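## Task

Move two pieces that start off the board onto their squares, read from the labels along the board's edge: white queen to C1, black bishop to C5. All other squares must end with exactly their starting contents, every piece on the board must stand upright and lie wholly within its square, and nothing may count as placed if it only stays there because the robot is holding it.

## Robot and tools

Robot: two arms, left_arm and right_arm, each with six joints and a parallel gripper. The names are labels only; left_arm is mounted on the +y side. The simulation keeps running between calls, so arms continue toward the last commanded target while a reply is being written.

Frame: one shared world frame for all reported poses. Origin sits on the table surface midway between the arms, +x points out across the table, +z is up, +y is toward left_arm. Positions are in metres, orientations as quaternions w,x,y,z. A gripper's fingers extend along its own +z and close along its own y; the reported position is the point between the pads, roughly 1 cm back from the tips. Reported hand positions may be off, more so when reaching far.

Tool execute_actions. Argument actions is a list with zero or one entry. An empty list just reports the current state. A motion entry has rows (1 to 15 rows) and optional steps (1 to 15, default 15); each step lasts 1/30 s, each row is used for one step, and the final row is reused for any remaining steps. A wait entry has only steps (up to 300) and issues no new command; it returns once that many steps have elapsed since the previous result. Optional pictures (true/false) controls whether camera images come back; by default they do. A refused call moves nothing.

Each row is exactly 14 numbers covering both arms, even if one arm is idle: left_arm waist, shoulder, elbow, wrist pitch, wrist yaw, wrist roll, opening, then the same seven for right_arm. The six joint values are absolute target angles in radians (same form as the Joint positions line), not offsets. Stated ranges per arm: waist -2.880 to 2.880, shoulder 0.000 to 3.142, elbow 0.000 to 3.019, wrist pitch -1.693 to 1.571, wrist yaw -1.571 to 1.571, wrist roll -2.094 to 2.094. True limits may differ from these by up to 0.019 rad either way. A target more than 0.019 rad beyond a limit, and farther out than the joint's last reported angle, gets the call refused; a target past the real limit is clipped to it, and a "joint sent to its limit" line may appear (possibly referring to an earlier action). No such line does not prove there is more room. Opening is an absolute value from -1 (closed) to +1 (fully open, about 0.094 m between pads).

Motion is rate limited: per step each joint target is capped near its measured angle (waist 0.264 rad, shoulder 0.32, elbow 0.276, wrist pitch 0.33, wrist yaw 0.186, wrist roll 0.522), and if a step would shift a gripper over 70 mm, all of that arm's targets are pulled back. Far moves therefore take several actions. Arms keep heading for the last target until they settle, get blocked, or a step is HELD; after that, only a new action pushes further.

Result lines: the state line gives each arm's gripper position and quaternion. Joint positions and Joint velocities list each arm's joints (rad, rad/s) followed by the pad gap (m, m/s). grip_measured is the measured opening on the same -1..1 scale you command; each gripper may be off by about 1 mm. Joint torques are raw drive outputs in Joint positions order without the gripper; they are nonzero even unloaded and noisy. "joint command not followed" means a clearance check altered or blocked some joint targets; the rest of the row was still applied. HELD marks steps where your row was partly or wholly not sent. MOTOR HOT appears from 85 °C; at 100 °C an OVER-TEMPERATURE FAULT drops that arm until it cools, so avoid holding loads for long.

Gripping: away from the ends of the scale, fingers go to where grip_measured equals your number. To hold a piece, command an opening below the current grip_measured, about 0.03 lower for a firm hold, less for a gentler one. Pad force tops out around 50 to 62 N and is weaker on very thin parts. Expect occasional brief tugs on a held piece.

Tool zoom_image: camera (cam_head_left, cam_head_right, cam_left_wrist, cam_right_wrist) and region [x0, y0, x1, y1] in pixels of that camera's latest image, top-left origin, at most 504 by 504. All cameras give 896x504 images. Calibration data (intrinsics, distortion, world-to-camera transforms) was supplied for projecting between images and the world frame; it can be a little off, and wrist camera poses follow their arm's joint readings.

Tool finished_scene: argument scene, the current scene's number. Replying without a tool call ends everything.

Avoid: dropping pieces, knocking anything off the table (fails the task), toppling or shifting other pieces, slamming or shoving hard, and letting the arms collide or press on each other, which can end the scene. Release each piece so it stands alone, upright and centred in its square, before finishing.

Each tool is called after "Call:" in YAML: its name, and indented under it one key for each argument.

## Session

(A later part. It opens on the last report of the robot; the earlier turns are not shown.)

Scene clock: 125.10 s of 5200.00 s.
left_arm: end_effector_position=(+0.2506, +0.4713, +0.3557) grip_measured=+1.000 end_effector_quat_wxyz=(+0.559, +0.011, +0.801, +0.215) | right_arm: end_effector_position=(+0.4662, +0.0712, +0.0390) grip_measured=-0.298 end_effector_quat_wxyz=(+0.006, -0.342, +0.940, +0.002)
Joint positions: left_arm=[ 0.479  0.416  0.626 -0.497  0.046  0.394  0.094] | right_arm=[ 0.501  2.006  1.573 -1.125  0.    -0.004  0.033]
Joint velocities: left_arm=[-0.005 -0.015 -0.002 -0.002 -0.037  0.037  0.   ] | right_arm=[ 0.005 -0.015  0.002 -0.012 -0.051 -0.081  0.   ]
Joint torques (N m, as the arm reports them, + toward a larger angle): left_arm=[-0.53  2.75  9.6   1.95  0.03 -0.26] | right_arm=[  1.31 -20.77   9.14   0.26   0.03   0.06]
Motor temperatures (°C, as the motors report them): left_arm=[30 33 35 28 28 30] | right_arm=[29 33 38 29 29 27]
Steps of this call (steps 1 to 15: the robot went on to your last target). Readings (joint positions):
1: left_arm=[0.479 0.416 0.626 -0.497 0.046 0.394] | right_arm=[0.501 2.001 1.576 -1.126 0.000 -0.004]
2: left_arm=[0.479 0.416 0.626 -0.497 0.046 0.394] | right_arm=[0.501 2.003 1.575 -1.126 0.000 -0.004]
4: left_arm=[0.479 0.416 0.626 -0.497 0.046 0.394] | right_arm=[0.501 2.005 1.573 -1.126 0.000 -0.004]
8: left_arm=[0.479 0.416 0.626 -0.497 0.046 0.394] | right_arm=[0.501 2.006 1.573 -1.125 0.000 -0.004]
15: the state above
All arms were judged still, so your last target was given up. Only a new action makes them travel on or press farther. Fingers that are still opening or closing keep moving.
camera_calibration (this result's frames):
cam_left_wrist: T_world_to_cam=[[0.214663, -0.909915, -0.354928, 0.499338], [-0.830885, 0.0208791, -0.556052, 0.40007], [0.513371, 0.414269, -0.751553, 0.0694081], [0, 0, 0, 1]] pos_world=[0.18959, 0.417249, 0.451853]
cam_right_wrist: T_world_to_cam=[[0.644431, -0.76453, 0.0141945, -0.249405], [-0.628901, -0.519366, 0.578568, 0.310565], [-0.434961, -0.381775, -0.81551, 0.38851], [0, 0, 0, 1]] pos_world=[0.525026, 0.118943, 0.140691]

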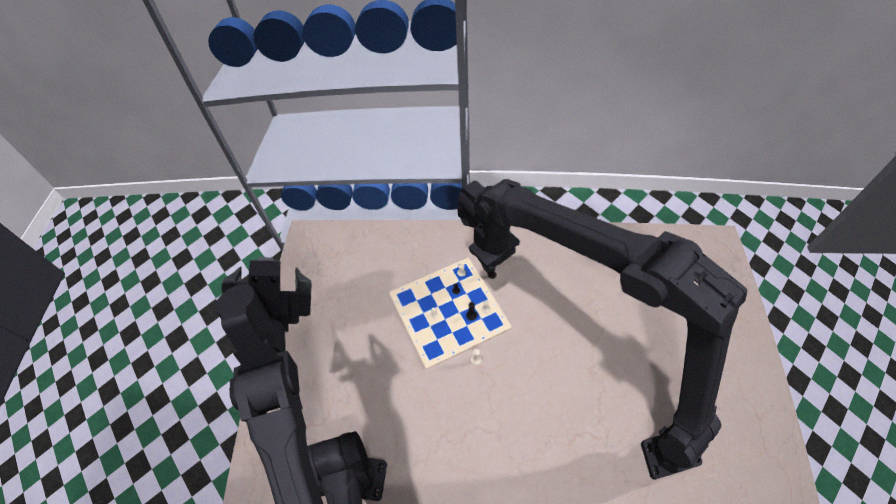

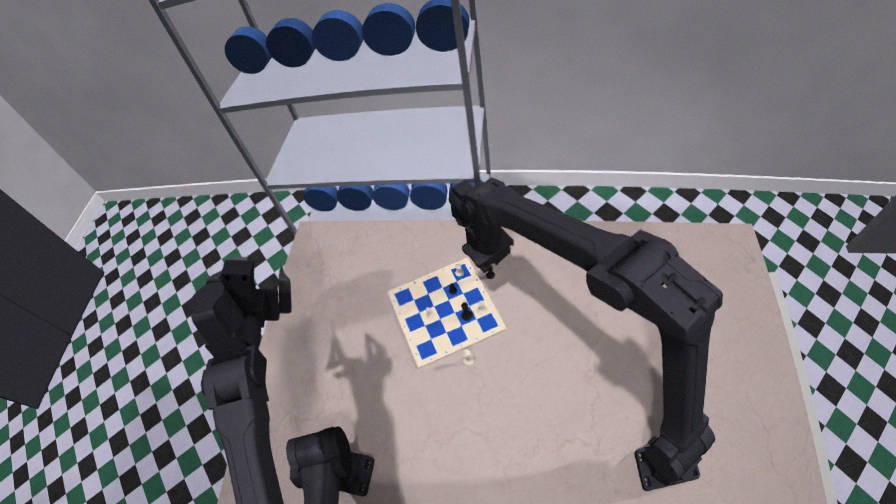

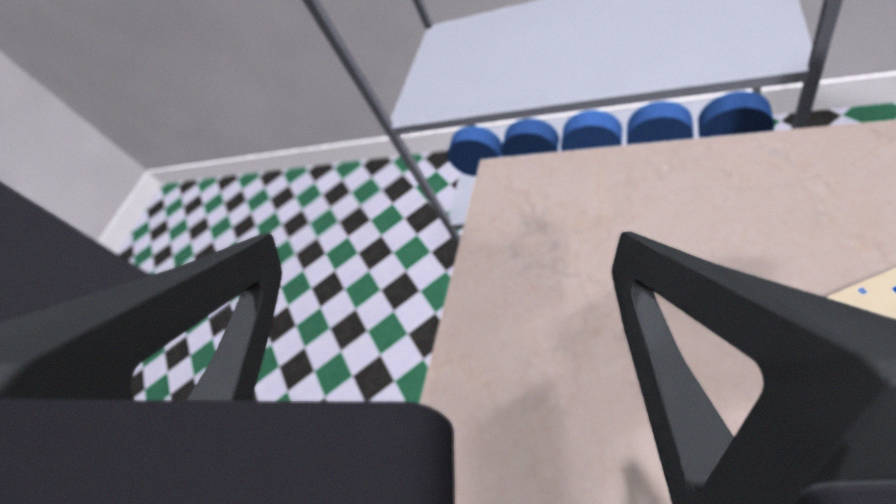

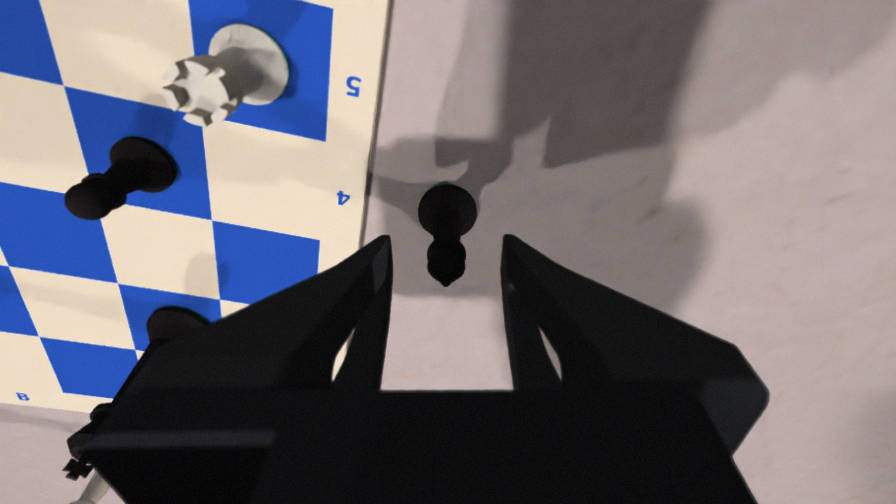

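Call:
execute_actions:
  actions:
    - {"rows":[[0.479,0.416,0.626,-0.497,0.046,0.394,1,0.508,2.012,1.579,-1.114,0.003,0,-0.33],[0.479,0.416,0.626,-0.497,0.046,0.394,1,0.508,2.014,1.578,-1.114,0.003,0,-0.36],[0.479,0.416,0.626,-0.497,0.046,0.394,1,0.508,2.016,1.577,-1.114,0.003,0,-0.39],[0.479,0.416,0.626,-0.497,0.046,0.394,1,0.508,2.018,1.576,-1.114,0.003,0,-0.42],[0.479,0.416,0.626,-0.497,0.046,0.394,1,0.508,2.02,1.576,-1.114,0.003,0,-0.45],[0.479,0.416,0.626,-0.497,0.046,0.394,1,0.508,2.02,1.576,-1.114,0.003,0,-0.48],[0.479,0.416,0.626,-0.497,0.046,0.394,1,0.508,2.02,1.576,-1.114,0.003,0,-0.51],[0.479,0.416,0.626,-0.497,0.046,0.394,1,0.508,2.02,1.576,-1.114,0.003,0,-0.54],[0.479,0.416,0.626,-0.497,0.046,0.394,1,0.508,2.02,1.576,-1.114,0.003,0,-0.57],[0.479,0.416,0.626,-0.497,0.046,0.394,1,0.508,2.02,1.576,-1.114,0.003,0,-0.6],[0.479,0.416,0.626,-0.497,0.046,0.394,1,0.508,2.02,1.576,-1.114,0.003,0,-0.62],[0.479,0.416,0.626,-0.497,0.046,0.394,1,0.508,2.02,1.576,-1.114,0.003,0,-0.64]]}
  pictures: false

Call:
execute_actions:
  actions:
    - {"rows":[[0.479,0.416,0.626,-0.497,0.046,0.394,1,0.508,2.02,1.576,-1.114,0.003,0,-0.66],[0.479,0.416,0.626,-0.497,0.046,0.394,1,0.508,2.02,1.576,-1.114,0.003,0,-0.68],[0.479,0.416,0.626,-0.497,0.046,0.394,1,0.508,2.02,1.576,-1.114,0.003,0,-0.7],[0.479,0.416,0.626,-0.497,0.046,0.394,1,0.508,2.02,1.576,-1.114,0.003,0,-0.715],[0.479,0.416,0.626,-0.497,0.046,0.394,1,0.508,2.02,1.576,-1.114,0.003,0,-0.73],[0.479,0.416,0.626,-0.497,0.046,0.394,1,0.508,2.02,1.576,-1.114,0.003,0,-0.745],[0.479,0.416,0.626,-0.497,0.046,0.394,1,0.508,2.02,1.576,-1.114,0.003,0,-0.76],[0.479,0.416,0.626,-0.497,0.046,0.394,1,0.508,2.02,1.576,-1.114,0.003,0,-0.77],[0.479,0.416,0.626,-0.497,0.046,0.394,1,0.508,2.02,1.576,-1.114,0.003,0,-0.78],[0.479,0.416,0.626,-0.497,0.046,0.394,1,0.508,2.02,1.576,-1.114,0.003,0,-0.79],[0.479,0.416,0.626,-0.497,0.046,0.394,1,0.508,2.02,1.576,-1.114,0.003,0,-0.8]]}

Scene clock: 142.07 s of 5200.00 s.
left_arm: end_effector_position=(+0.2506, +0.4713, +0.3557) grip_measured=+1.000 end_effector_quat_wxyz=(+0.559, +0.011, +0.801, +0.215) | right_arm: end_effector_position=(+0.4658, +0.0709, +0.0360) grip_measured=-0.638 end_effector_quat_wxyz=(+0.003, -0.342, +0.940, +0.001)
Joint positions: left_arm=[ 0.479  0.416  0.626 -0.497  0.046  0.394  0.094] | right_arm=[ 0.501  2.012  1.573 -1.125  0.    -0.004  0.017]
Joint velocities: left_arm=[-0.015  0.015 -0.007 -0.002 -0.022 -0.037  0.   ] | right_arm=[ 0.005 -0.005  0.002  0.007  0.037 -0.022 -0.001]
Joint torques (N m, as the arm reports them, + toward a larger angle): left_arm=[-0.25  2.37  9.64  1.98  0.   -0.24] | right_arm=[  1.5  -19.89   8.68   0.41  -0.01   0.02]
Motor temperatures (°C, as the motors report them): left_arm=[30 33 35 28 28 30] | right_arm=[29 33 37 29 29 27]
Steps of this call (steps 1 to 90: nothing new was sent; then 13.47 s passed at rest; steps 91 to 105: all 15 steps of this action). Readings (joint positions):
91: left_arm=[0.479 0.416 0.626 -0.497 0.046 0.394] | right_arm=[0.501 2.006 1.573 -1.125 0.000 -0.004]
92: left_arm=[0.479 0.416 0.626 -0.497 0.046 0.394] | right_arm=[0.501 2.006 1.573 -1.125 0.000 -0.004]
94: left_arm=[0.479 0.416 0.626 -0.497 0.046 0.394] | right_arm=[0.501 2.007 1.573 -1.125 0.000 -0.004]
98: left_arm=[0.479 0.416 0.626 -0.497 0.046 0.394] | right_arm=[0.501 2.008 1.573 -1.125 0.000 -0.004]
105: the state above

Scene clock: 142.57 s of 5200.00 s.
left_arm: end_effector_position=(+0.2506, +0.4713, +0.3557) grip_measured=+1.000 end_effector_quat_wxyz=(+0.559, +0.011, +0.801, +0.215) | right_arm: end_effector_position=(+0.4658, +0.0709, +0.0360) grip_measured=-0.794 end_effector_quat_wxyz=(+0.003, -0.342, +0.940, +0.001)
Joint positions: left_arm=[ 0.479  0.416  0.626 -0.497  0.046  0.394  0.094] | right_arm=[ 0.501  2.012  1.573 -1.125  0.    -0.004  0.01 ]
Joint velocities: left_arm=[-0.015  0.005  0.002 -0.002  0.007  0.051  0.   ] | right_arm=[ 0.005 -0.024 -0.022  0.007  0.066  0.066 -0.   ]
Joint torques (N m, as the arm reports them, + toward a larger angle): left_arm=[-0.75  2.23  9.64  1.99  0.04 -0.27] | right_arm=[  1.94 -20.21   8.5    0.3    0.08  -0.02]
Motor temperatures (°C, as the motors report them): left_arm=[30 33 35 28 28 30] | right_arm=[29 33 37 29 29 27]
Steps of this call (steps 1 to 15: all 15 steps of this action). Readings (joint positions):
1: left_arm=[0.479 0.416 0.626 -0.497 0.046 0.394] | right_arm=[0.501 2.012 1.573 -1.125 0.000 -0.004]
2: left_arm=[0.479 0.416 0.626 -0.497 0.046 0.394] | right_arm=[0.501 2.012 1.573 -1.125 0.000 -0.004]
4: left_arm=[0.479 0.416 0.626 -0.497 0.046 0.394] | right_arm=[0.501 2.012 1.573 -1.125 0.000 -0.004]
8: left_arm=[0.479 0.416 0.626 -0.497 0.046 0.394] | right_arm=[0.501 2.012 1.573 -1.125 0.000 -0.004]
15: the state above
camera_calibration (this result's frames):
cam_left_wrist: T_world_to_cam=[[0.214663, -0.909915, -0.354928, 0.499338], [-0.830885, 0.0208791, -0.556052, 0.40007], [0.513371, 0.414269, -0.751553, 0.0694081], [0, 0, 0, 1]] pos_world=[0.18959, 0.417249, 0.451853]
cam_right_wrist: T_world_to_cam=[[0.64449, -0.764482, 0.0141662, -0.249389], [-0.62652, -0.51738, 0.582916, 0.310516], [-0.4383, -0.384559, -0.812409, 0.387378], [0, 0, 0, 1]] pos_world=[0.525061, 0.118971, 0.137237]

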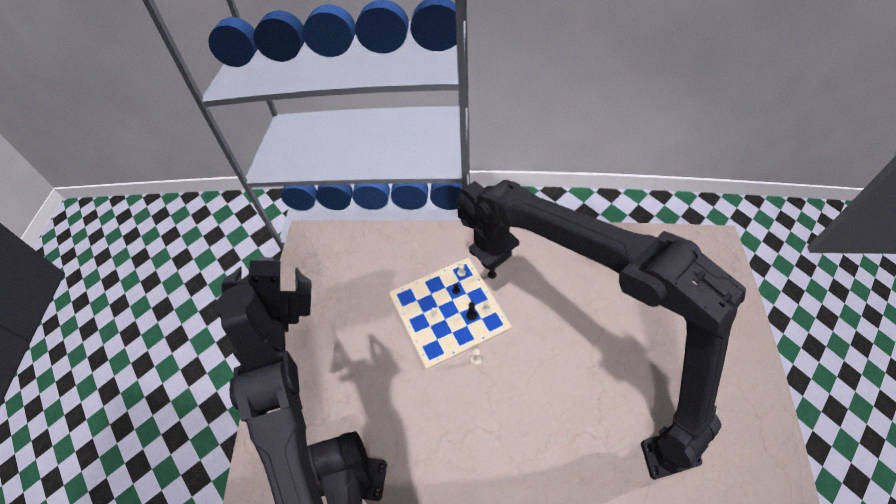

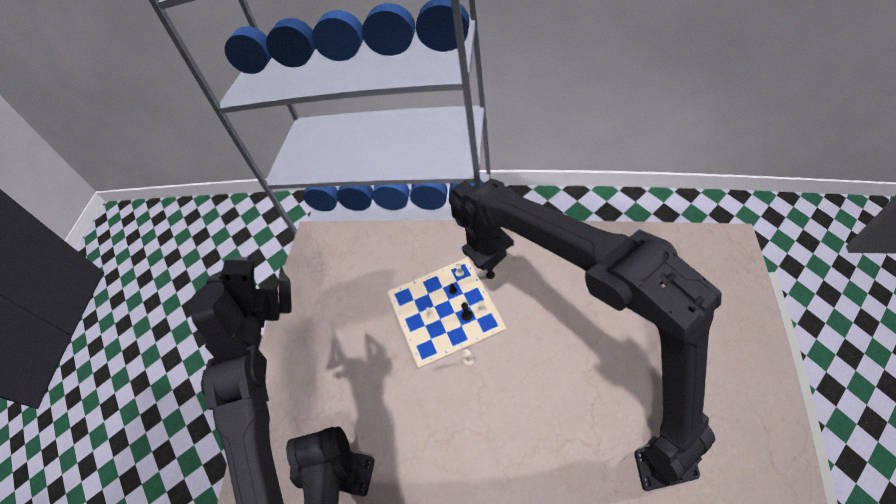

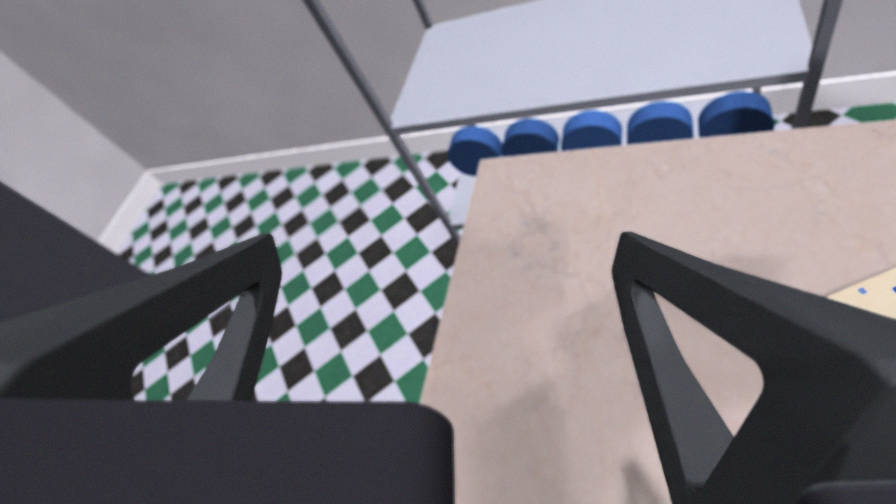

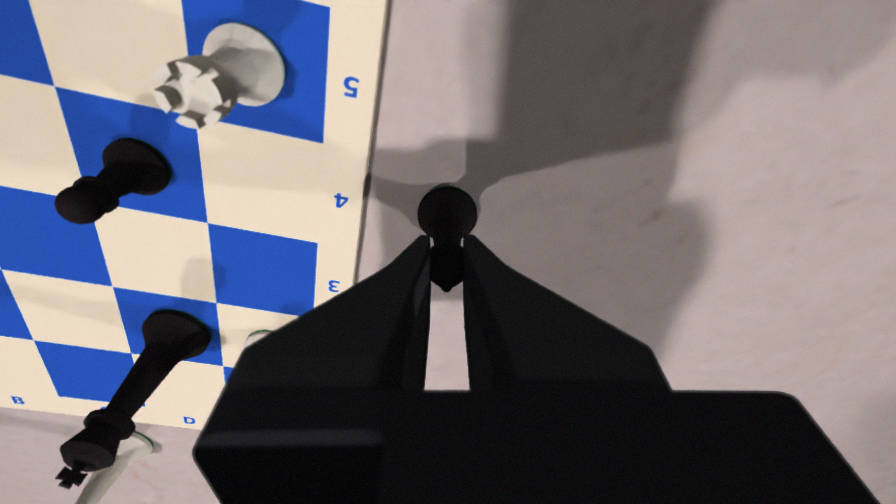

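Call:
execute_actions:
  actions:
    - {"rows":[[0.479,0.416,0.626,-0.497,0.046,0.394,1,0.508,2.018,1.58,-1.116,0.003,0,-0.81],[0.479,0.416,0.626,-0.497,0.046,0.394,1,0.508,2.015,1.586,-1.118,0.003,0,-0.82],[0.479,0.416,0.626,-0.497,0.046,0.394,1,0.508,2.012,1.593,-1.12,0.003,0,-0.83],[0.479,0.416,0.626,-0.497,0.046,0.394,1,0.508,2.009,1.6,-1.122,0.003,0,-0.83],[0.479,0.416,0.626,-0.497,0.046,0.394,1,0.508,2.006,1.607,-1.124,0.003,0,-0.83],[0.479,0.416,0.626,-0.497,0.046,0.394,1,0.508,2.003,1.614,-1.126,0.003,0,-0.83],[0.479,0.416,0.626,-0.497,0.046,0.394,1,0.508,2.0,1.621,-1.129,0.003,0,-0.83],[0.479,0.416,0.626,-0.497,0.046,0.394,1,0.508,2.0,1.629,-1.133,0.003,0,-0.83],[0.479,0.416,0.626,-0.497,0.046,0.394,1,0.508,2.0,1.638,-1.14,0.003,0,-0.83],[0.479,0.416,0.626,-0.497,0.046,0.394,1,0.508,2.0,1.649,-1.149,0.003,0,-0.83],[0.479,0.416,0.626,-0.497,0.046,0.394,1,0.508,2.0,1.662,-1.16,0.003,0,-0.83],[0.479,0.416,0.626,-0.497,0.046,0.394,1,0.508,2.0,1.677,-1.173,0.003,0,-0.83],[0.479,0.416,0.626,-0.497,0.046,0.394,1,0.508,2.0,1.693,-1.188,0.003,0,-0.83],[0.479,0.416,0.626,-0.497,0.046,0.394,1,0.508,2.0,1.71,-1.204,0.003,0,-0.83],[0.479,0.416,0.626,-0.497,0.046,0.394,1,0.508,2.0,1.727,-1.221,0.003,0,-0.83]]}
  pictures: false

Call:
execute_actions:
  actions:
    - {"rows":[[0.479,0.416,0.626,-0.497,0.046,0.394,1,0.508,2.0,1.744,-1.238,0.003,0,-0.83],[0.479,0.416,0.626,-0.497,0.046,0.394,1,0.508,2.0,1.761,-1.255,0.003,0,-0.83],[0.479,0.416,0.626,-0.497,0.046,0.394,1,0.508,2.0,1.778,-1.272,0.003,0,-0.83],[0.479,0.416,0.626,-0.497,0.046,0.394,1,0.508,2.0,1.795,-1.289,0.003,0,-0.83],[0.479,0.416,0.626,-0.497,0.046,0.394,1,0.508,2.0,1.812,-1.306,0.003,0,-0.83],[0.479,0.416,0.626,-0.497,0.046,0.394,1,0.508,2.002,1.829,-1.323,0.003,0,-0.83],[0.479,0.416,0.626,-0.497,0.046,0.394,1,0.51,2.005,1.846,-1.34,0.003,0,-0.83],[0.479,0.416,0.626,-0.497,0.046,0.394,1,0.513,2.009,1.863,-1.355,0.003,0,-0.83],[0.479,0.416,0.626,-0.497,0.046,0.394,1,0.518,2.014,1.88,-1.368,0.003,0,-0.83],[0.479,0.416,0.626,-0.497,0.046,0.394,1,0.525,2.02,1.897,-1.38,0.003,0,-0.83],[0.479,0.416,0.626,-0.497,0.046,0.394,1,0.534,2.027,1.914,-1.39,0.003,0,-0.83],[0.479,0.416,0.626,-0.497,0.046,0.394,1,0.544,2.035,1.931,-1.399,0.003,0,-0.83],[0.479,0.416,0.626,-0.497,0.046,0.394,1,0.555,2.044,1.948,-1.407,0.003,0,-0.83],[0.479,0.416,0.626,-0.497,0.046,0.394,1,0.567,2.054,1.965,-1.414,0.003,0,-0.83],[0.479,0.416,0.626,-0.497,0.046,0.394,1,0.579,2.064,1.982,-1.421,0.003,0,-0.83]]}
  pictures: false

Call:
execute_actions:
  actions:
    - {"rows":[[0.479,0.416,0.626,-0.497,0.046,0.394,1,0.591,2.074,1.998,-1.428,0.003,0,-0.83],[0.479,0.416,0.626,-0.497,0.046,0.394,1,0.603,2.084,2.014,-1.434,0.003,0,-0.83],[0.479,0.416,0.626,-0.497,0.046,0.394,1,0.615,2.094,2.029,-1.44,0.003,0,-0.83],[0.479,0.416,0.626,-0.497,0.046,0.394,1,0.627,2.103,2.043,-1.446,0.003,0,-0.83],[0.479,0.416,0.626,-0.497,0.046,0.394,1,0.639,2.112,2.056,-1.451,0.003,0,-0.83],[0.479,0.416,0.626,-0.497,0.046,0.394,1,0.65,2.12,2.068,-1.456,0.003,0,-0.83],[0.479,0.416,0.626,-0.497,0.046,0.394,1,0.66,2.128,2.079,-1.46,0.003,0,-0.83],[0.479,0.416,0.626,-0.497,0.046,0.394,1,0.669,2.135,2.088,-1.464,0.003,0,-0.83],[0.479,0.416,0.626,-0.497,0.046,0.394,1,0.677,2.141,2.096,-1.467,0.003,0,-0.83],[0.479,0.416,0.626,-0.497,0.046,0.394,1,0.684,2.146,2.102,-1.469,0.003,0,-0.83],[0.479,0.416,0.626,-0.497,0.046,0.394,1,0.689,2.15,2.106,-1.471,0.003,0,-0.83],[0.479,0.416,0.626,-0.497,0.046,0.394,1,0.693,2.153,2.109,-1.472,0.003,0,-0.83],[0.479,0.416,0.626,-0.497,0.046,0.394,1,0.695,2.155,2.11,-1.473,0.003,0,-0.83],[0.479,0.416,0.626,-0.497,0.046,0.394,1,0.696,2.156,2.11,-1.473,0.003,0,-0.83]]}
  pictures: false

Call:
execute_actions:
  actions:
    - {"steps":15}

Scene clock: 195.03 s of 5200.00 s.
left_arm: end_effector_position=(+0.2506, +0.4713, +0.3557) grip_measured=+1.000 end_effector_quat_wxyz=(+0.559, +0.011, +0.801, +0.215) | right_arm: end_effector_position=(+0.4721, +0.0761, +0.0565) grip_measured=-0.817 end_effector_quat_wxyz=(+0.002, -0.342, +0.940, +0.001)
Joint positions: left_arm=[ 0.479  0.416  0.626 -0.497  0.046  0.394  0.094] | right_arm=[ 0.501  2.012  1.632 -1.187  0.    -0.004  0.009]
Joint velocities: left_arm=[ 0.015 -0.005 -0.002  0.012 -0.066  0.022  0.   ] | right_arm=[-0.005 -0.015  0.51  -0.427 -0.007  0.007 -0.   ]
Joint torques (N m, as the arm reports them, + toward a larger angle): left_arm=[-0.9   2.28  9.63  2.02  0.05 -0.24] | right_arm=[  1.75 -21.79  13.16  -0.19   0.04   0.  ]
Motor temperatures (°C, as the motors report them): left_arm=[30 33 36 28 28 30] | right_arm=[29 33 37 29 29 27]
Steps of this call (steps 1 to 15: the robot went on to your last target; steps 16 to 90: nothing new was sent; then 48.97 s passed at rest; steps 91 to 105: all 15 steps of this action). Readings (joint positions):
91: left_arm=[0.479 0.416 0.626 -0.497 0.046 0.394] | right_arm=[0.501 2.012 1.573 -1.125 0.000 -0.004]
92: left_arm=[0.479 0.416 0.626 -0.497 0.046 0.394] | right_arm=[0.501 2.012 1.573 -1.125 0.000 -0.004]
94: left_arm=[0.479 0.416 0.626 -0.497 0.046 0.394] | right_arm=[0.501 2.012 1.573 -1.125 0.000 -0.004]
98: left_arm=[0.479 0.416 0.626 -0.497 0.046 0.394] | right_arm=[0.501 2.012 1.573 -1.125 0.000 -0.004]
105: the state above

Scene clock: 195.53 s of 5200.00 s.
left_arm: end_effector_position=(+0.2506, +0.4713, +0.3557) grip_measured=+1.000 end_effector_quat_wxyz=(+0.559, +0.011, +0.801, +0.215) | right_arm: end_effector_position=(+0.4907, +0.1149, +0.1481) grip_measured=-0.817 end_effector_quat_wxyz=(+0.023, -0.356, +0.934, +0.008)
Joint positions: left_arm=[ 0.479  0.416  0.626 -0.497  0.046  0.394  0.094] | right_arm=[ 0.529  2.025  1.901 -1.399  0.001 -0.004  0.009]
Joint velocities: left_arm=[ 0.005  0.005  0.002  0.007  0.051 -0.007  0.   ] | right_arm=[ 0.259  0.171  0.559 -0.227  0.037  0.11  -0.   ]
Joint torques (N m, as the arm reports them, + toward a larger angle): left_arm=[-0.72  2.24  9.6   2.06  0.01 -0.26] | right_arm=[  3.06 -19.27  12.76  -0.08  -0.05  -0.07]
Motor temperatures (°C, as the motors report them): left_arm=[30 33 36 28 28 30] | right_arm=[29 33 37 29 29 27]
Steps of this call (steps 1 to 15: all 15 steps of this action). Readings (joint positions):
1: left_arm=[0.479 0.416 0.626 -0.497 0.046 0.394] | right_arm=[0.501 2.012 1.650 -1.202 0.000 -0.004]
2: left_arm=[0.479 0.416 0.626 -0.497 0.046 0.394] | right_arm=[0.501 2.012 1.670 -1.218 0.000 -0.004]
4: left_arm=[0.479 0.416 0.626 -0.497 0.046 0.394] | right_arm=[0.501 2.012 1.710 -1.250 0.000 -0.004]
8: left_arm=[0.479 0.416 0.626 -0.497 0.046 0.394] | right_arm=[0.502 2.012 1.783 -1.315 0.000 -0.004]
15: the state above

Scene clock: 196.03 s of 5200.00 s.
left_arm: end_effector_position=(+0.2506, +0.4713, +0.3557) grip_measured=+1.000 end_effector_quat_wxyz=(+0.559, +0.011, +0.801, +0.215) | right_arm: end_effector_position=(+0.4206, +0.2175, +0.1199) grip_measured=-0.817 end_effector_quat_wxyz=(-0.001, -0.441, +0.898, -0.002)
Joint positions: left_arm=[ 0.479  0.416  0.626 -0.497  0.046  0.394  0.094] | right_arm=[ 0.716  2.157  2.046 -1.463  0.002 -0.004  0.009]
Joint velocities: left_arm=[-0.015 -0.005 -0.017 -0.017 -0.007 -0.037  0.   ] | right_arm=[ 0.083  0.122  0.017 -0.042  0.022 -0.007 -0.001]
Joint torques (N m, as the arm reports them, + toward a larger angle): left_arm=[-1.01  2.24  9.67  1.85  0.   -0.26] | right_arm=[ -0.37 -24.69  13.87  -0.16  -0.05  -0.01]
Motor temperatures (°C, as the motors report them): left_arm=[30 33 36 28 28 30] | right_arm=[29 33 37 29 29 27]
Steps of this call (steps 1 to 15: all 15 steps of this action). Readings (joint positions):
1: left_arm=[0.479 0.416 0.626 -0.497 0.046 0.394] | right_arm=[0.540 2.033 1.921 -1.406 0.002 -0.004]
2: left_arm=[0.479 0.416 0.626 -0.497 0.046 0.394] | right_arm=[0.552 2.041 1.939 -1.413 0.002 -0.004]
4: left_arm=[0.479 0.416 0.626 -0.497 0.046 0.394] | right_arm=[0.580 2.060 1.973 -1.425 0.002 -0.004]
8: left_arm=[0.479 0.416 0.626 -0.497 0.046 0.394] | right_arm=[0.643 2.103 2.021 -1.445 0.002 -0.004]
15: the state above

Scene clock: 196.53 s of 5200.00 s.
left_arm: end_effector_position=(+0.2506, +0.4713, +0.3557) grip_measured=+1.000 end_effector_quat_wxyz=(+0.559, +0.011, +0.801, +0.215) | right_arm: end_effector_position=(+0.4308, +0.2108, +0.1180) grip_measured=-0.817 end_effector_quat_wxyz=(-0.003, -0.433, +0.902, -0.002)
Joint positions: left_arm=[ 0.479  0.416  0.626 -0.497  0.046  0.394  0.094] | right_arm=[ 0.697  2.164  2.052 -1.465  0.002 -0.004  0.009]
Joint velocities: left_arm=[-0.015 -0.005 -0.032  0.012  0.007 -0.022  0.   ] | right_arm=[ 0.005 -0.015 -0.002 -0.002  0.037 -0.051 -0.001]
Joint torques (N m, as the arm reports them, + toward a larger angle): left_arm=[-0.16  2.21  9.76  2.03  0.04 -0.21] | right_arm=[  0.76 -24.61  13.38  -0.42   0.02   0.  ]
Motor temperatures (°C, as the motors report them): left_arm=[30 33 36 28 28 30] | right_arm=[29 33 37 29 29 27]
Steps of this call (steps 1 to 15: the robot went on to your last target). Readings (joint positions):
1: left_arm=[0.479 0.416 0.626 -0.497 0.046 0.394] | right_arm=[0.718 2.161 2.046 -1.464 0.002 -0.004]
2: left_arm=[0.479 0.416 0.626 -0.497 0.046 0.394] | right_arm=[0.718 2.163 2.046 -1.464 0.002 -0.004]
4: left_arm=[0.479 0.416 0.626 -0.497 0.046 0.394] | right_arm=[0.716 2.164 2.046 -1.465 0.002 -0.004]
8: left_arm=[0.479 0.416 0.626 -0.497 0.046 0.394] | right_arm=[0.705 2.164 2.050 -1.465 0.002 -0.004]
15: the state above
camera_calibration (this result's frames):
cam_left_wrist: T_world_to_cam=[[0.214663, -0.909915, -0.354928, 0.499338], [-0.830885, 0.0208791, -0.556052, 0.40007], [0.513371, 0.414269, -0.751553, 0.0694081], [0, 0, 0, 1]] pos_world=[0.18959, 0.417249, 0.451853]
cam_right_wrist: T_world_to_cam=[[0.78119, -0.624098, 0.0156172, -0.209712], [-0.509336, -0.622677, 0.594013, 0.283502], [-0.360998, -0.471991, -0.804304, 0.476648], [0, 0, 0, 1]] pos_world=[0.480292, 0.270623, 0.218242]

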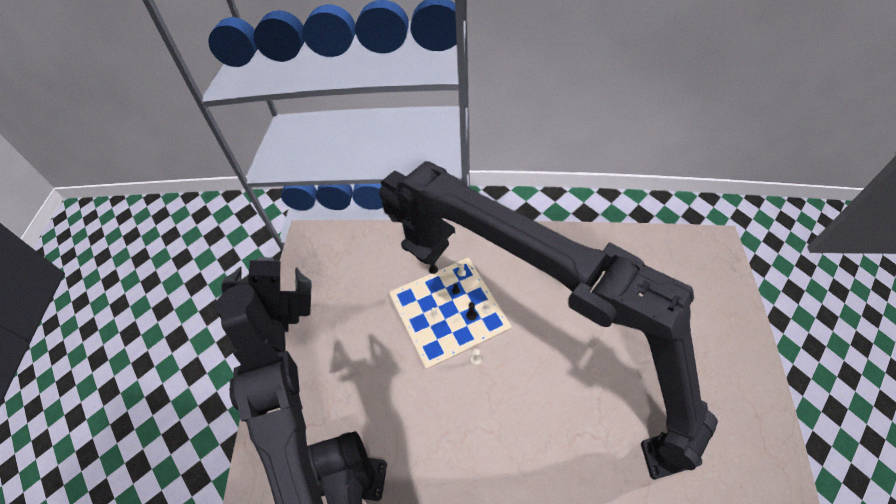

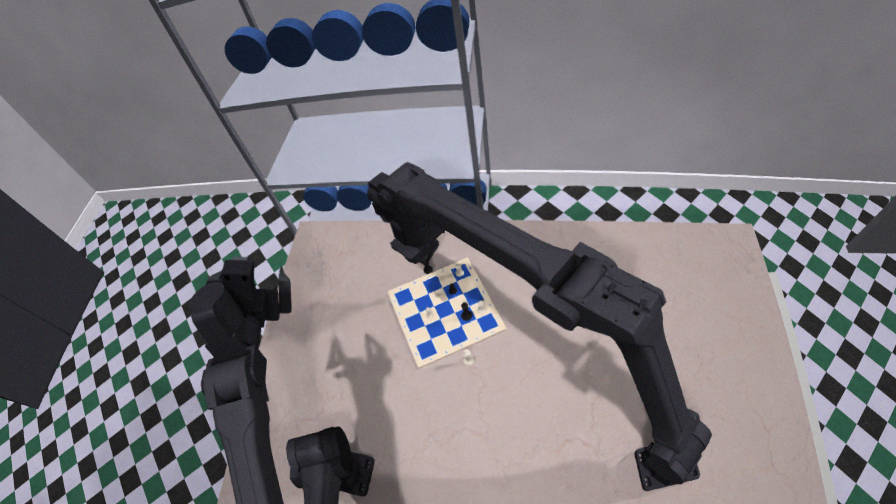

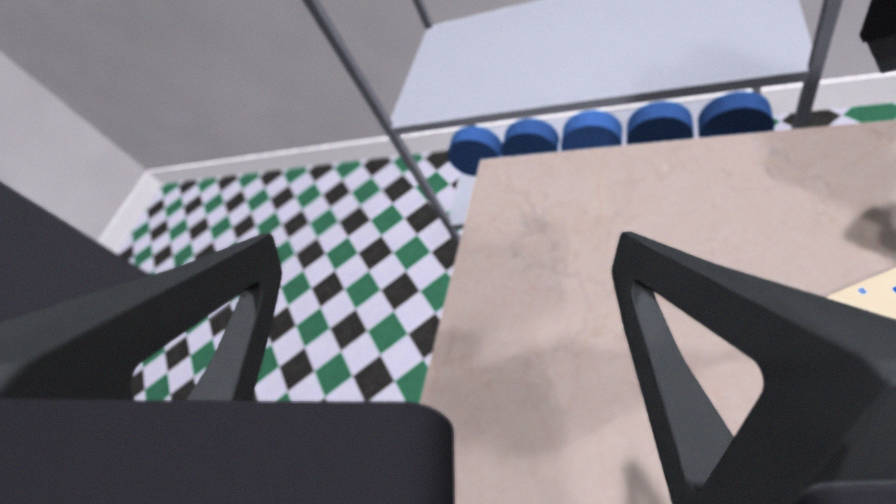

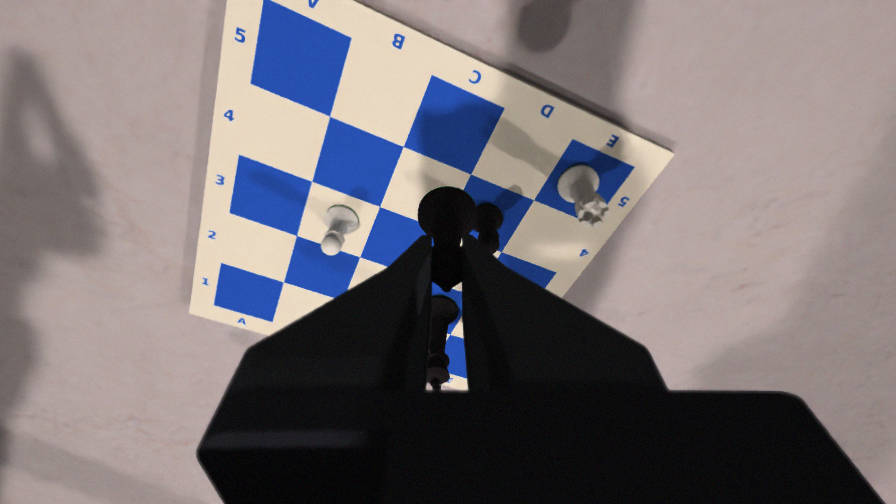

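Call:
execute_actions:
  actions:
    - {"rows":[[0.479,0.416,0.626,-0.497,0.046,0.394,1,0.695,2.16,2.096,-1.468,0.003,0,-0.84],[0.479,0.416,0.626,-0.497,0.046,0.394,1,0.694,2.164,2.082,-1.462,0.003,0,-0.85],[0.479,0.416,0.626,-0.497,0.046,0.394,1,0.693,2.168,2.069,-1.455,0.003,0,-0.85],[0.479,0.416,0.626,-0.497,0.046,0.394,1,0.692,2.171,2.057,-1.446,0.003,0,-0.85],[0.479,0.416,0.626,-0.497,0.046,0.394,1,0.691,2.174,2.045,-1.434,0.003,0,-0.85],[0.479,0.416,0.626,-0.497,0.046,0.394,1,0.69,2.177,2.033,-1.419,0.003,0,-0.85],[0.479,0.416,0.626,-0.497,0.046,0.394,1,0.689,2.18,2.021,-1.403,0.003,0,-0.85],[0.479,0.416,0.626,-0.497,0.046,0.394,1,0.688,2.182,2.009,-1.387,0.003,0,-0.85],[0.479,0.416,0.626,-0.497,0.046,0.394,1,0.688,2.184,1.997,-1.371,0.003,0,-0.85],[0.479,0.416,0.626,-0.497,0.046,0.394,1,0.688,2.186,1.986,-1.356,0.003,0,-0.85],[0.479,0.416,0.626,-0.497,0.046,0.394,1,0.688,2.188,1.977,-1.343,0.003,0,-0.85],[0.479,0.416,0.626,-0.497,0.046,0.394,1,0.688,2.189,1.969,-1.332,0.003,0,-0.85],[0.479,0.416,0.626,-0.497,0.046,0.394,1,0.688,2.19,1.963,-1.323,0.003,0,-0.85],[0.479,0.416,0.626,-0.497,0.046,0.394,1,0.688,2.19,1.96,-1.318,0.003,0,-0.85],[0.479,0.416,0.626,-0.497,0.046,0.394,1,0.688,2.19,1.958,-1.315,0.003,0,-0.85]]}
  pictures: false

Call:
execute_actions:
  actions:
    - {"steps":15}

Scene clock: 220.73 s of 5200.00 s.
left_arm: end_effector_position=(+0.2506, +0.4713, +0.3557) grip_measured=+1.000 end_effector_quat_wxyz=(+0.559, +0.011, +0.801, +0.215) | right_arm: end_effector_position=(+0.4322, +0.2113, +0.0718) grip_measured=-0.830 end_effector_quat_wxyz=(+0.005, -0.432, +0.902, +0.001)
Joint positions: left_arm=[ 0.479  0.416  0.626 -0.497  0.046  0.394  0.094] | right_arm=[ 0.696  2.18   1.957 -1.339  0.002 -0.004  0.008]
Joint velocities: left_arm=[-0.005  0.005  0.007  0.017  0.022 -0.022  0.   ] | right_arm=[-0.005  0.132 -0.164  0.183 -0.037  0.066  0.   ]
Joint torques (N m, as the arm reports them, + toward a larger angle): left_arm=[-0.64  2.26  9.67  2.04  0.05 -0.21] | right_arm=[  0.47 -23.85   9.64   0.42  -0.05  -0.04]
Motor temperatures (°C, as the motors report them): left_arm=[30 33 36 28 28 30] | right_arm=[29 34 39 29 29 27]
Steps of this call (steps 1 to 15: the robot went on to your last target; steps 16 to 90: nothing new was sent; then 20.70 s passed at rest; steps 91 to 105: all 15 steps of this action). Readings (joint positions):
91: left_arm=[0.479 0.416 0.626 -0.497 0.046 0.394] | right_arm=[0.697 2.164 2.052 -1.465 0.002 -0.004]
92: left_arm=[0.479 0.416 0.626 -0.497 0.046 0.394] | right_arm=[0.697 2.164 2.052 -1.465 0.002 -0.004]
94: left_arm=[0.479 0.416 0.626 -0.497 0.046 0.394] | right_arm=[0.697 2.164 2.052 -1.464 0.002 -0.004]
98: left_arm=[0.479 0.416 0.626 -0.497 0.046 0.394] | right_arm=[0.697 2.164 2.030 -1.423 0.002 -0.004]
105: the state above

Scene clock: 221.23 s of 5200.00 s.
left_arm: end_effector_position=(+0.2506, +0.4713, +0.3557) grip_measured=+1.000 end_effector_quat_wxyz=(+0.559, +0.011, +0.801, +0.215) | right_arm: end_effector_position=(+0.4312, +0.2096, +0.0555) grip_measured=-0.830 end_effector_quat_wxyz=(-0.003, -0.432, +0.902, -0.002)
Joint positions: left_arm=[ 0.479  0.416  0.626 -0.497  0.046  0.394  0.094] | right_arm=[ 0.696  2.199  1.946 -1.326  0.002 -0.004  0.008]
Joint velocities: left_arm=[ 0.005 -0.005  0.007 -0.007 -0.037 -0.022  0.   ] | right_arm=[-0.005 -0.015 -0.002  0.017 -0.007 -0.037 -0.001]
Joint torques (N m, as the arm reports them, + toward a larger angle): left_arm=[-0.32  2.12  9.63  1.82  0.04 -0.24] | right_arm=[  0.47 -25.35   9.97   0.27   0.     0.02]
Motor temperatures (°C, as the motors report them): left_arm=[30 33 36 28 28 30] | right_arm=[29 34 39 29 29 27]
Steps of this call (steps 1 to 15: the robot went on to your last target). Readings (joint positions):
1: left_arm=[0.479 0.416 0.626 -0.497 0.046 0.394] | right_arm=[0.696 2.185 1.953 -1.334 0.002 -0.004]
2: left_arm=[0.479 0.416 0.626 -0.497 0.046 0.394] | right_arm=[0.696 2.190 1.950 -1.331 0.002 -0.004]
4: left_arm=[0.479 0.416 0.626 -0.497 0.046 0.394] | right_arm=[0.696 2.196 1.946 -1.328 0.002 -0.004]
8: left_arm=[0.479 0.416 0.626 -0.497 0.046 0.394] | right_arm=[0.696 2.199 1.946 -1.327 0.002 -0.004]
15: the state above
camera_calibration (this result's frames):
cam_left_wrist: T_world_to_cam=[[0.214663, -0.909915, -0.354928, 0.499338], [-0.830885, 0.0208791, -0.556052, 0.40007], [0.513371, 0.414269, -0.751553, 0.0694081], [0, 0, 0, 1]] pos_world=[0.18959, 0.417249, 0.451853]
cam_right_wrist: T_world_to_cam=[[0.780252, -0.625271, 0.0156087, -0.209099], [-0.509714, -0.621194, 0.595239, 0.319931], [-0.36249, -0.472393, -0.803397, 0.426625], [0, 0, 0, 1]] pos_world=[0.48087, 0.26953, 0.155577]

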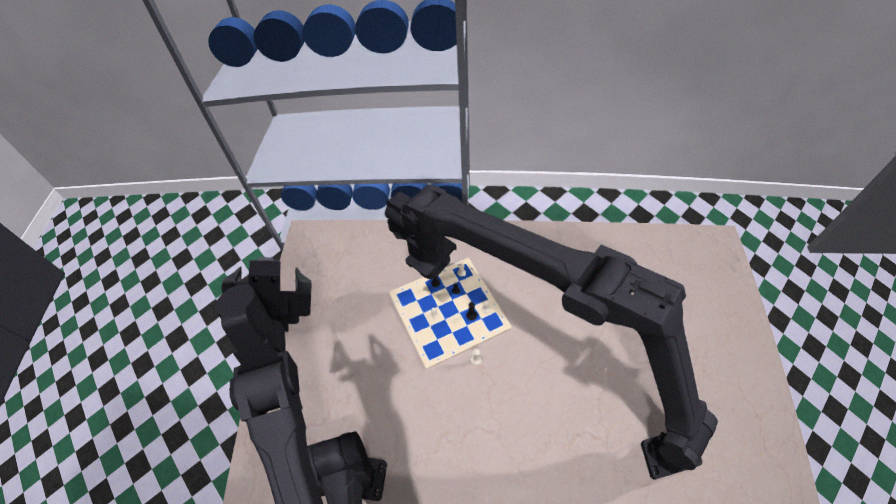

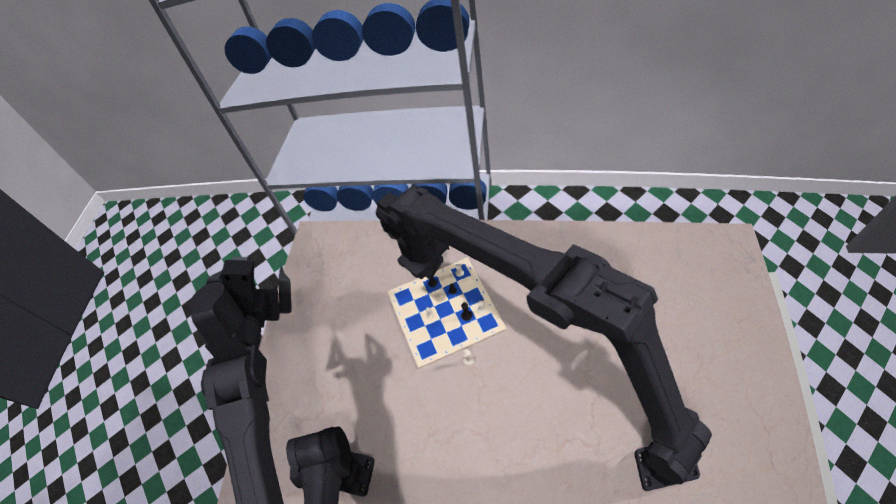

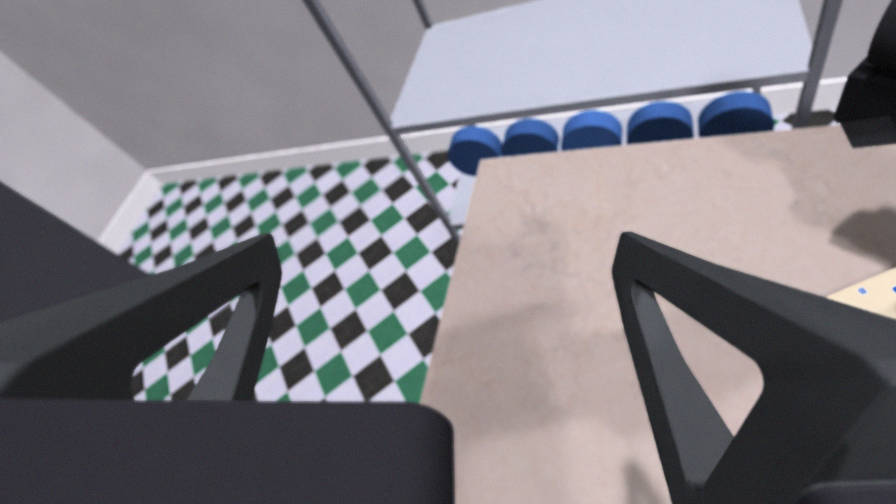

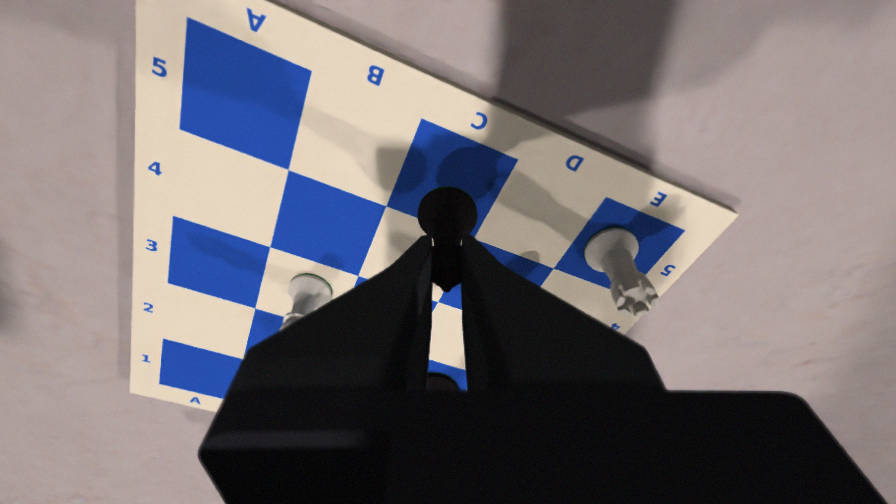

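Call:
execute_actions:
  actions:
    - {"rows":[[0.479,0.416,0.626,-0.497,0.046,0.394,1,0.687,2.19,1.956,-1.312,0.003,0,-0.85],[0.479,0.416,0.626,-0.497,0.046,0.394,1,0.686,2.19,1.953,-1.308,0.003,0,-0.85],[0.479,0.416,0.626,-0.497,0.046,0.394,1,0.685,2.19,1.95,-1.303,0.003,0,-0.85],[0.479,0.416,0.626,-0.497,0.046,0.394,1,0.685,2.19,1.947,-1.298,0.003,0,-0.85],[0.479,0.416,0.626,-0.497,0.046,0.394,1,0.685,2.19,1.944,-1.293,0.003,0,-0.85],[0.479,0.416,0.626,-0.497,0.046,0.394,1,0.685,2.19,1.941,-1.288,0.003,0,-0.85],[0.479,0.416,0.626,-0.497,0.046,0.394,1,0.685,2.19,1.938,-1.283,0.003,0,-0.85],[0.479,0.416,0.626,-0.497,0.046,0.394,1,0.685,2.19,1.935,-1.279,0.003,0,-0.85],[0.479,0.416,0.626,-0.497,0.046,0.394,1,0.685,2.19,1.932,-1.275,0.003,0,-0.85],[0.479,0.416,0.626,-0.497,0.046,0.394,1,0.685,2.19,1.929,-1.272,0.003,0,-0.85],[0.479,0.416,0.626,-0.497,0.046,0.394,1,0.685,2.19,1.927,-1.269,0.003,0,-0.85],[0.479,0.416,0.626,-0.497,0.046,0.394,1,0.685,2.19,1.925,-1.267,0.003,0,-0.85],[0.479,0.416,0.626,-0.497,0.046,0.394,1,0.685,2.19,1.923,-1.266,0.003,0,-0.85],[0.479,0.416,0.626,-0.497,0.046,0.394,1,0.685,2.19,1.922,-1.266,0.003,0,-0.85]]}
  pictures: false

Call:
execute_actions:
  actions:
    - {"steps":12}

Scene clock: 247.47 s of 5200.00 s.
left_arm: end_effector_position=(+0.2506, +0.4713, +0.3557) grip_measured=+1.000 end_effector_quat_wxyz=(+0.559, +0.011, +0.801, +0.215) | right_arm: end_effector_position=(+0.4341, +0.2091, +0.0448) grip_measured=-0.830 end_effector_quat_wxyz=(+0.005, -0.430, +0.903, +0.001)
Joint positions: left_arm=[ 0.479  0.416  0.626 -0.497  0.046  0.394  0.094] | right_arm=[ 0.692  2.199  1.917 -1.279  0.002 -0.004  0.008]
Joint velocities: left_arm=[-0.015 -0.005 -0.007 -0.012 -0.007  0.022  0.   ] | right_arm=[ 0.005 -0.005 -0.046  0.002 -0.007 -0.022 -0.   ]
Joint torques (N m, as the arm reports them, + toward a larger angle): left_arm=[-0.84  2.19  9.74  1.99  0.07 -0.24] | right_arm=[  0.5  -24.35   9.52   0.31  -0.04  -0.02]
Motor temperatures (°C, as the motors report them): left_arm=[30 33 36 28 28 30] | right_arm=[29 35 38 29 29 27]
Steps of this call (steps 1 to 15: the robot went on to your last target; steps 16 to 90: nothing new was sent; then 22.73 s passed at rest; steps 91 to 105: all 15 steps of this action). Readings (joint positions):
91: left_arm=[0.479 0.416 0.626 -0.497 0.046 0.394] | right_arm=[0.696 2.199 1.946 -1.325 0.002 -0.004]
92: left_arm=[0.479 0.416 0.626 -0.497 0.046 0.394] | right_arm=[0.695 2.199 1.946 -1.324 0.002 -0.004]
94: left_arm=[0.479 0.416 0.626 -0.497 0.046 0.394] | right_arm=[0.695 2.199 1.945 -1.317 0.002 -0.004]
98: left_arm=[0.479 0.416 0.626 -0.497 0.046 0.394] | right_arm=[0.693 2.199 1.937 -1.298 0.002 -0.004]
105: the state above

Scene clock: 247.87 s of 5200.00 s.
left_arm: end_effector_position=(+0.2506, +0.4713, +0.3557) grip_measured=+1.000 end_effector_quat_wxyz=(+0.559, +0.011, +0.801, +0.215) | right_arm: end_effector_position=(+0.4340, +0.2090, +0.0442) grip_measured=-0.830 end_effector_quat_wxyz=(+0.005, -0.430, +0.903, +0.001)
Joint positions: left_arm=[ 0.479  0.416  0.626 -0.497  0.046  0.394  0.094] | right_arm=[ 0.692  2.199  1.915 -1.277  0.002 -0.004  0.008]
Joint velocities: left_arm=[ 0.005 -0.005  0.002 -0.002 -0.066  0.007  0.   ] | right_arm=[ 0.005 -0.005 -0.007 -0.002 -0.007  0.007 -0.001]
Joint torques (N m, as the arm reports them, + toward a larger angle): left_arm=[-0.26  1.8   9.75  2.01  0.02 -0.26] | right_arm=[  0.4  -24.4    9.17   0.29  -0.04   0.  ]
Motor temperatures (°C, as the motors report them): left_arm=[30 33 36 28 28 30] | right_arm=[29 35 38 29 29 27]
Steps of this call (steps 1 to 12: the robot went on to your last target). Readings (joint positions):
1: left_arm=[0.479 0.416 0.626 -0.497 0.046 0.394] | right_arm=[0.692 2.199 1.916 -1.279 0.002 -0.004]
2: left_arm=[0.479 0.416 0.626 -0.497 0.046 0.394] | right_arm=[0.692 2.199 1.915 -1.278 0.002 -0.004]
4: left_arm=[0.479 0.416 0.626 -0.497 0.046 0.394] | right_arm=[0.692 2.199 1.915 -1.278 0.002 -0.004]
8: left_arm=[0.479 0.416 0.626 -0.497 0.046 0.394] | right_arm=[0.692 2.199 1.915 -1.277 0.002 -0.004]
12: the state above
camera_calibration (this result's frames):
cam_left_wrist: T_world_to_cam=[[0.214663, -0.909915, -0.354928, 0.499338], [-0.830885, 0.0208791, -0.556052, 0.40007], [0.513371, 0.414269, -0.751553, 0.0694081], [0, 0, 0, 1]] pos_world=[0.18959, 0.417249, 0.451853]
cam_right_wrist: T_world_to_cam=[[0.777683, -0.62846, 0.015706, -0.209703], [-0.518749, -0.62741, 0.580738, 0.333547], [-0.355116, -0.459778, -0.813939, 0.412963], [0, 0, 0, 1]] pos_world=[0.48276, 0.267352, 0.145717]

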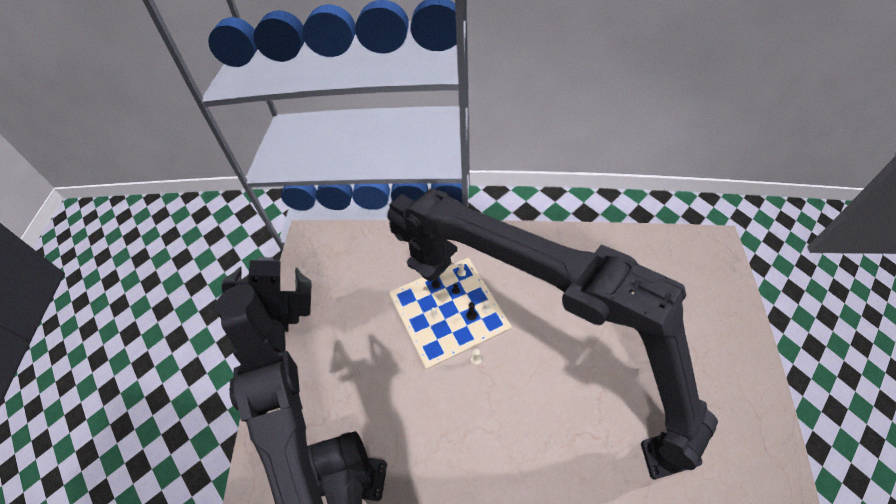

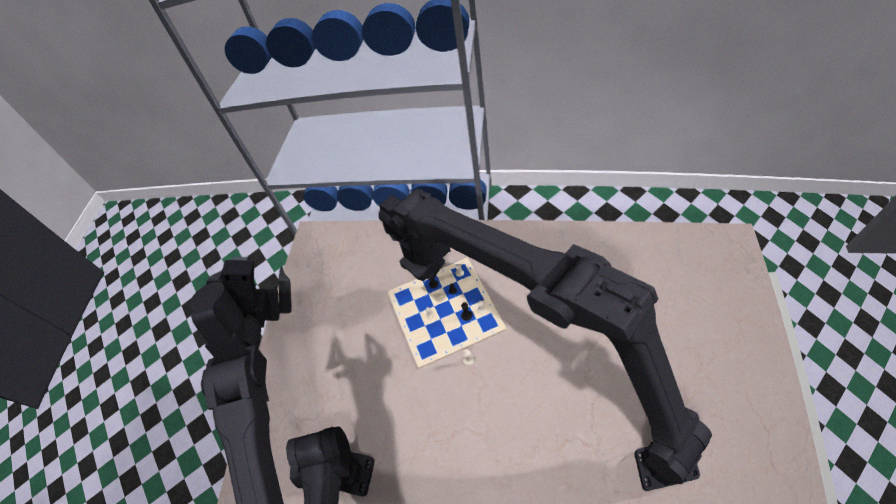

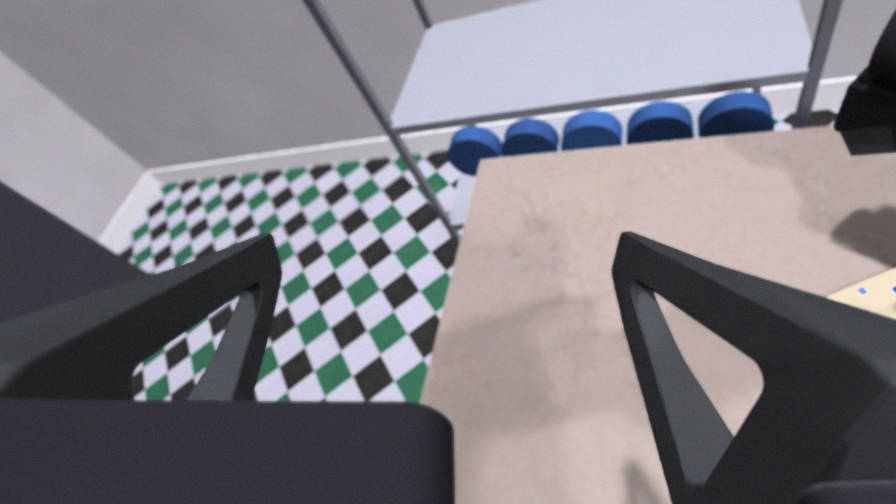

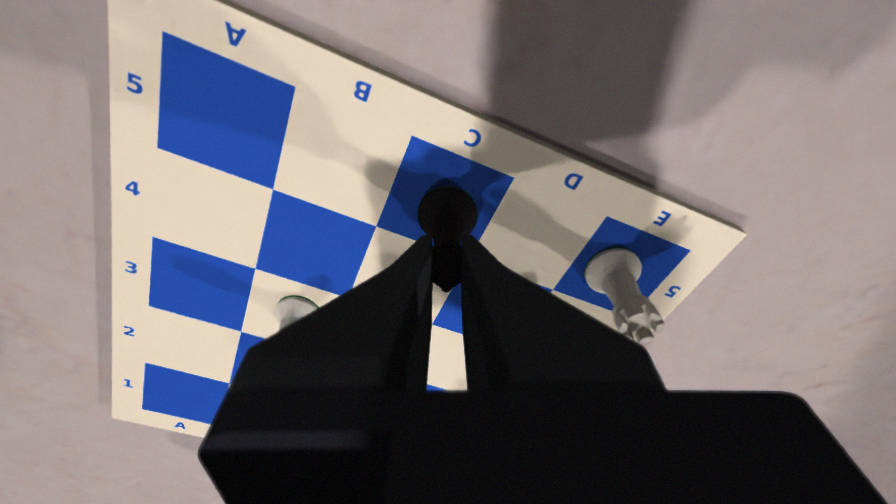

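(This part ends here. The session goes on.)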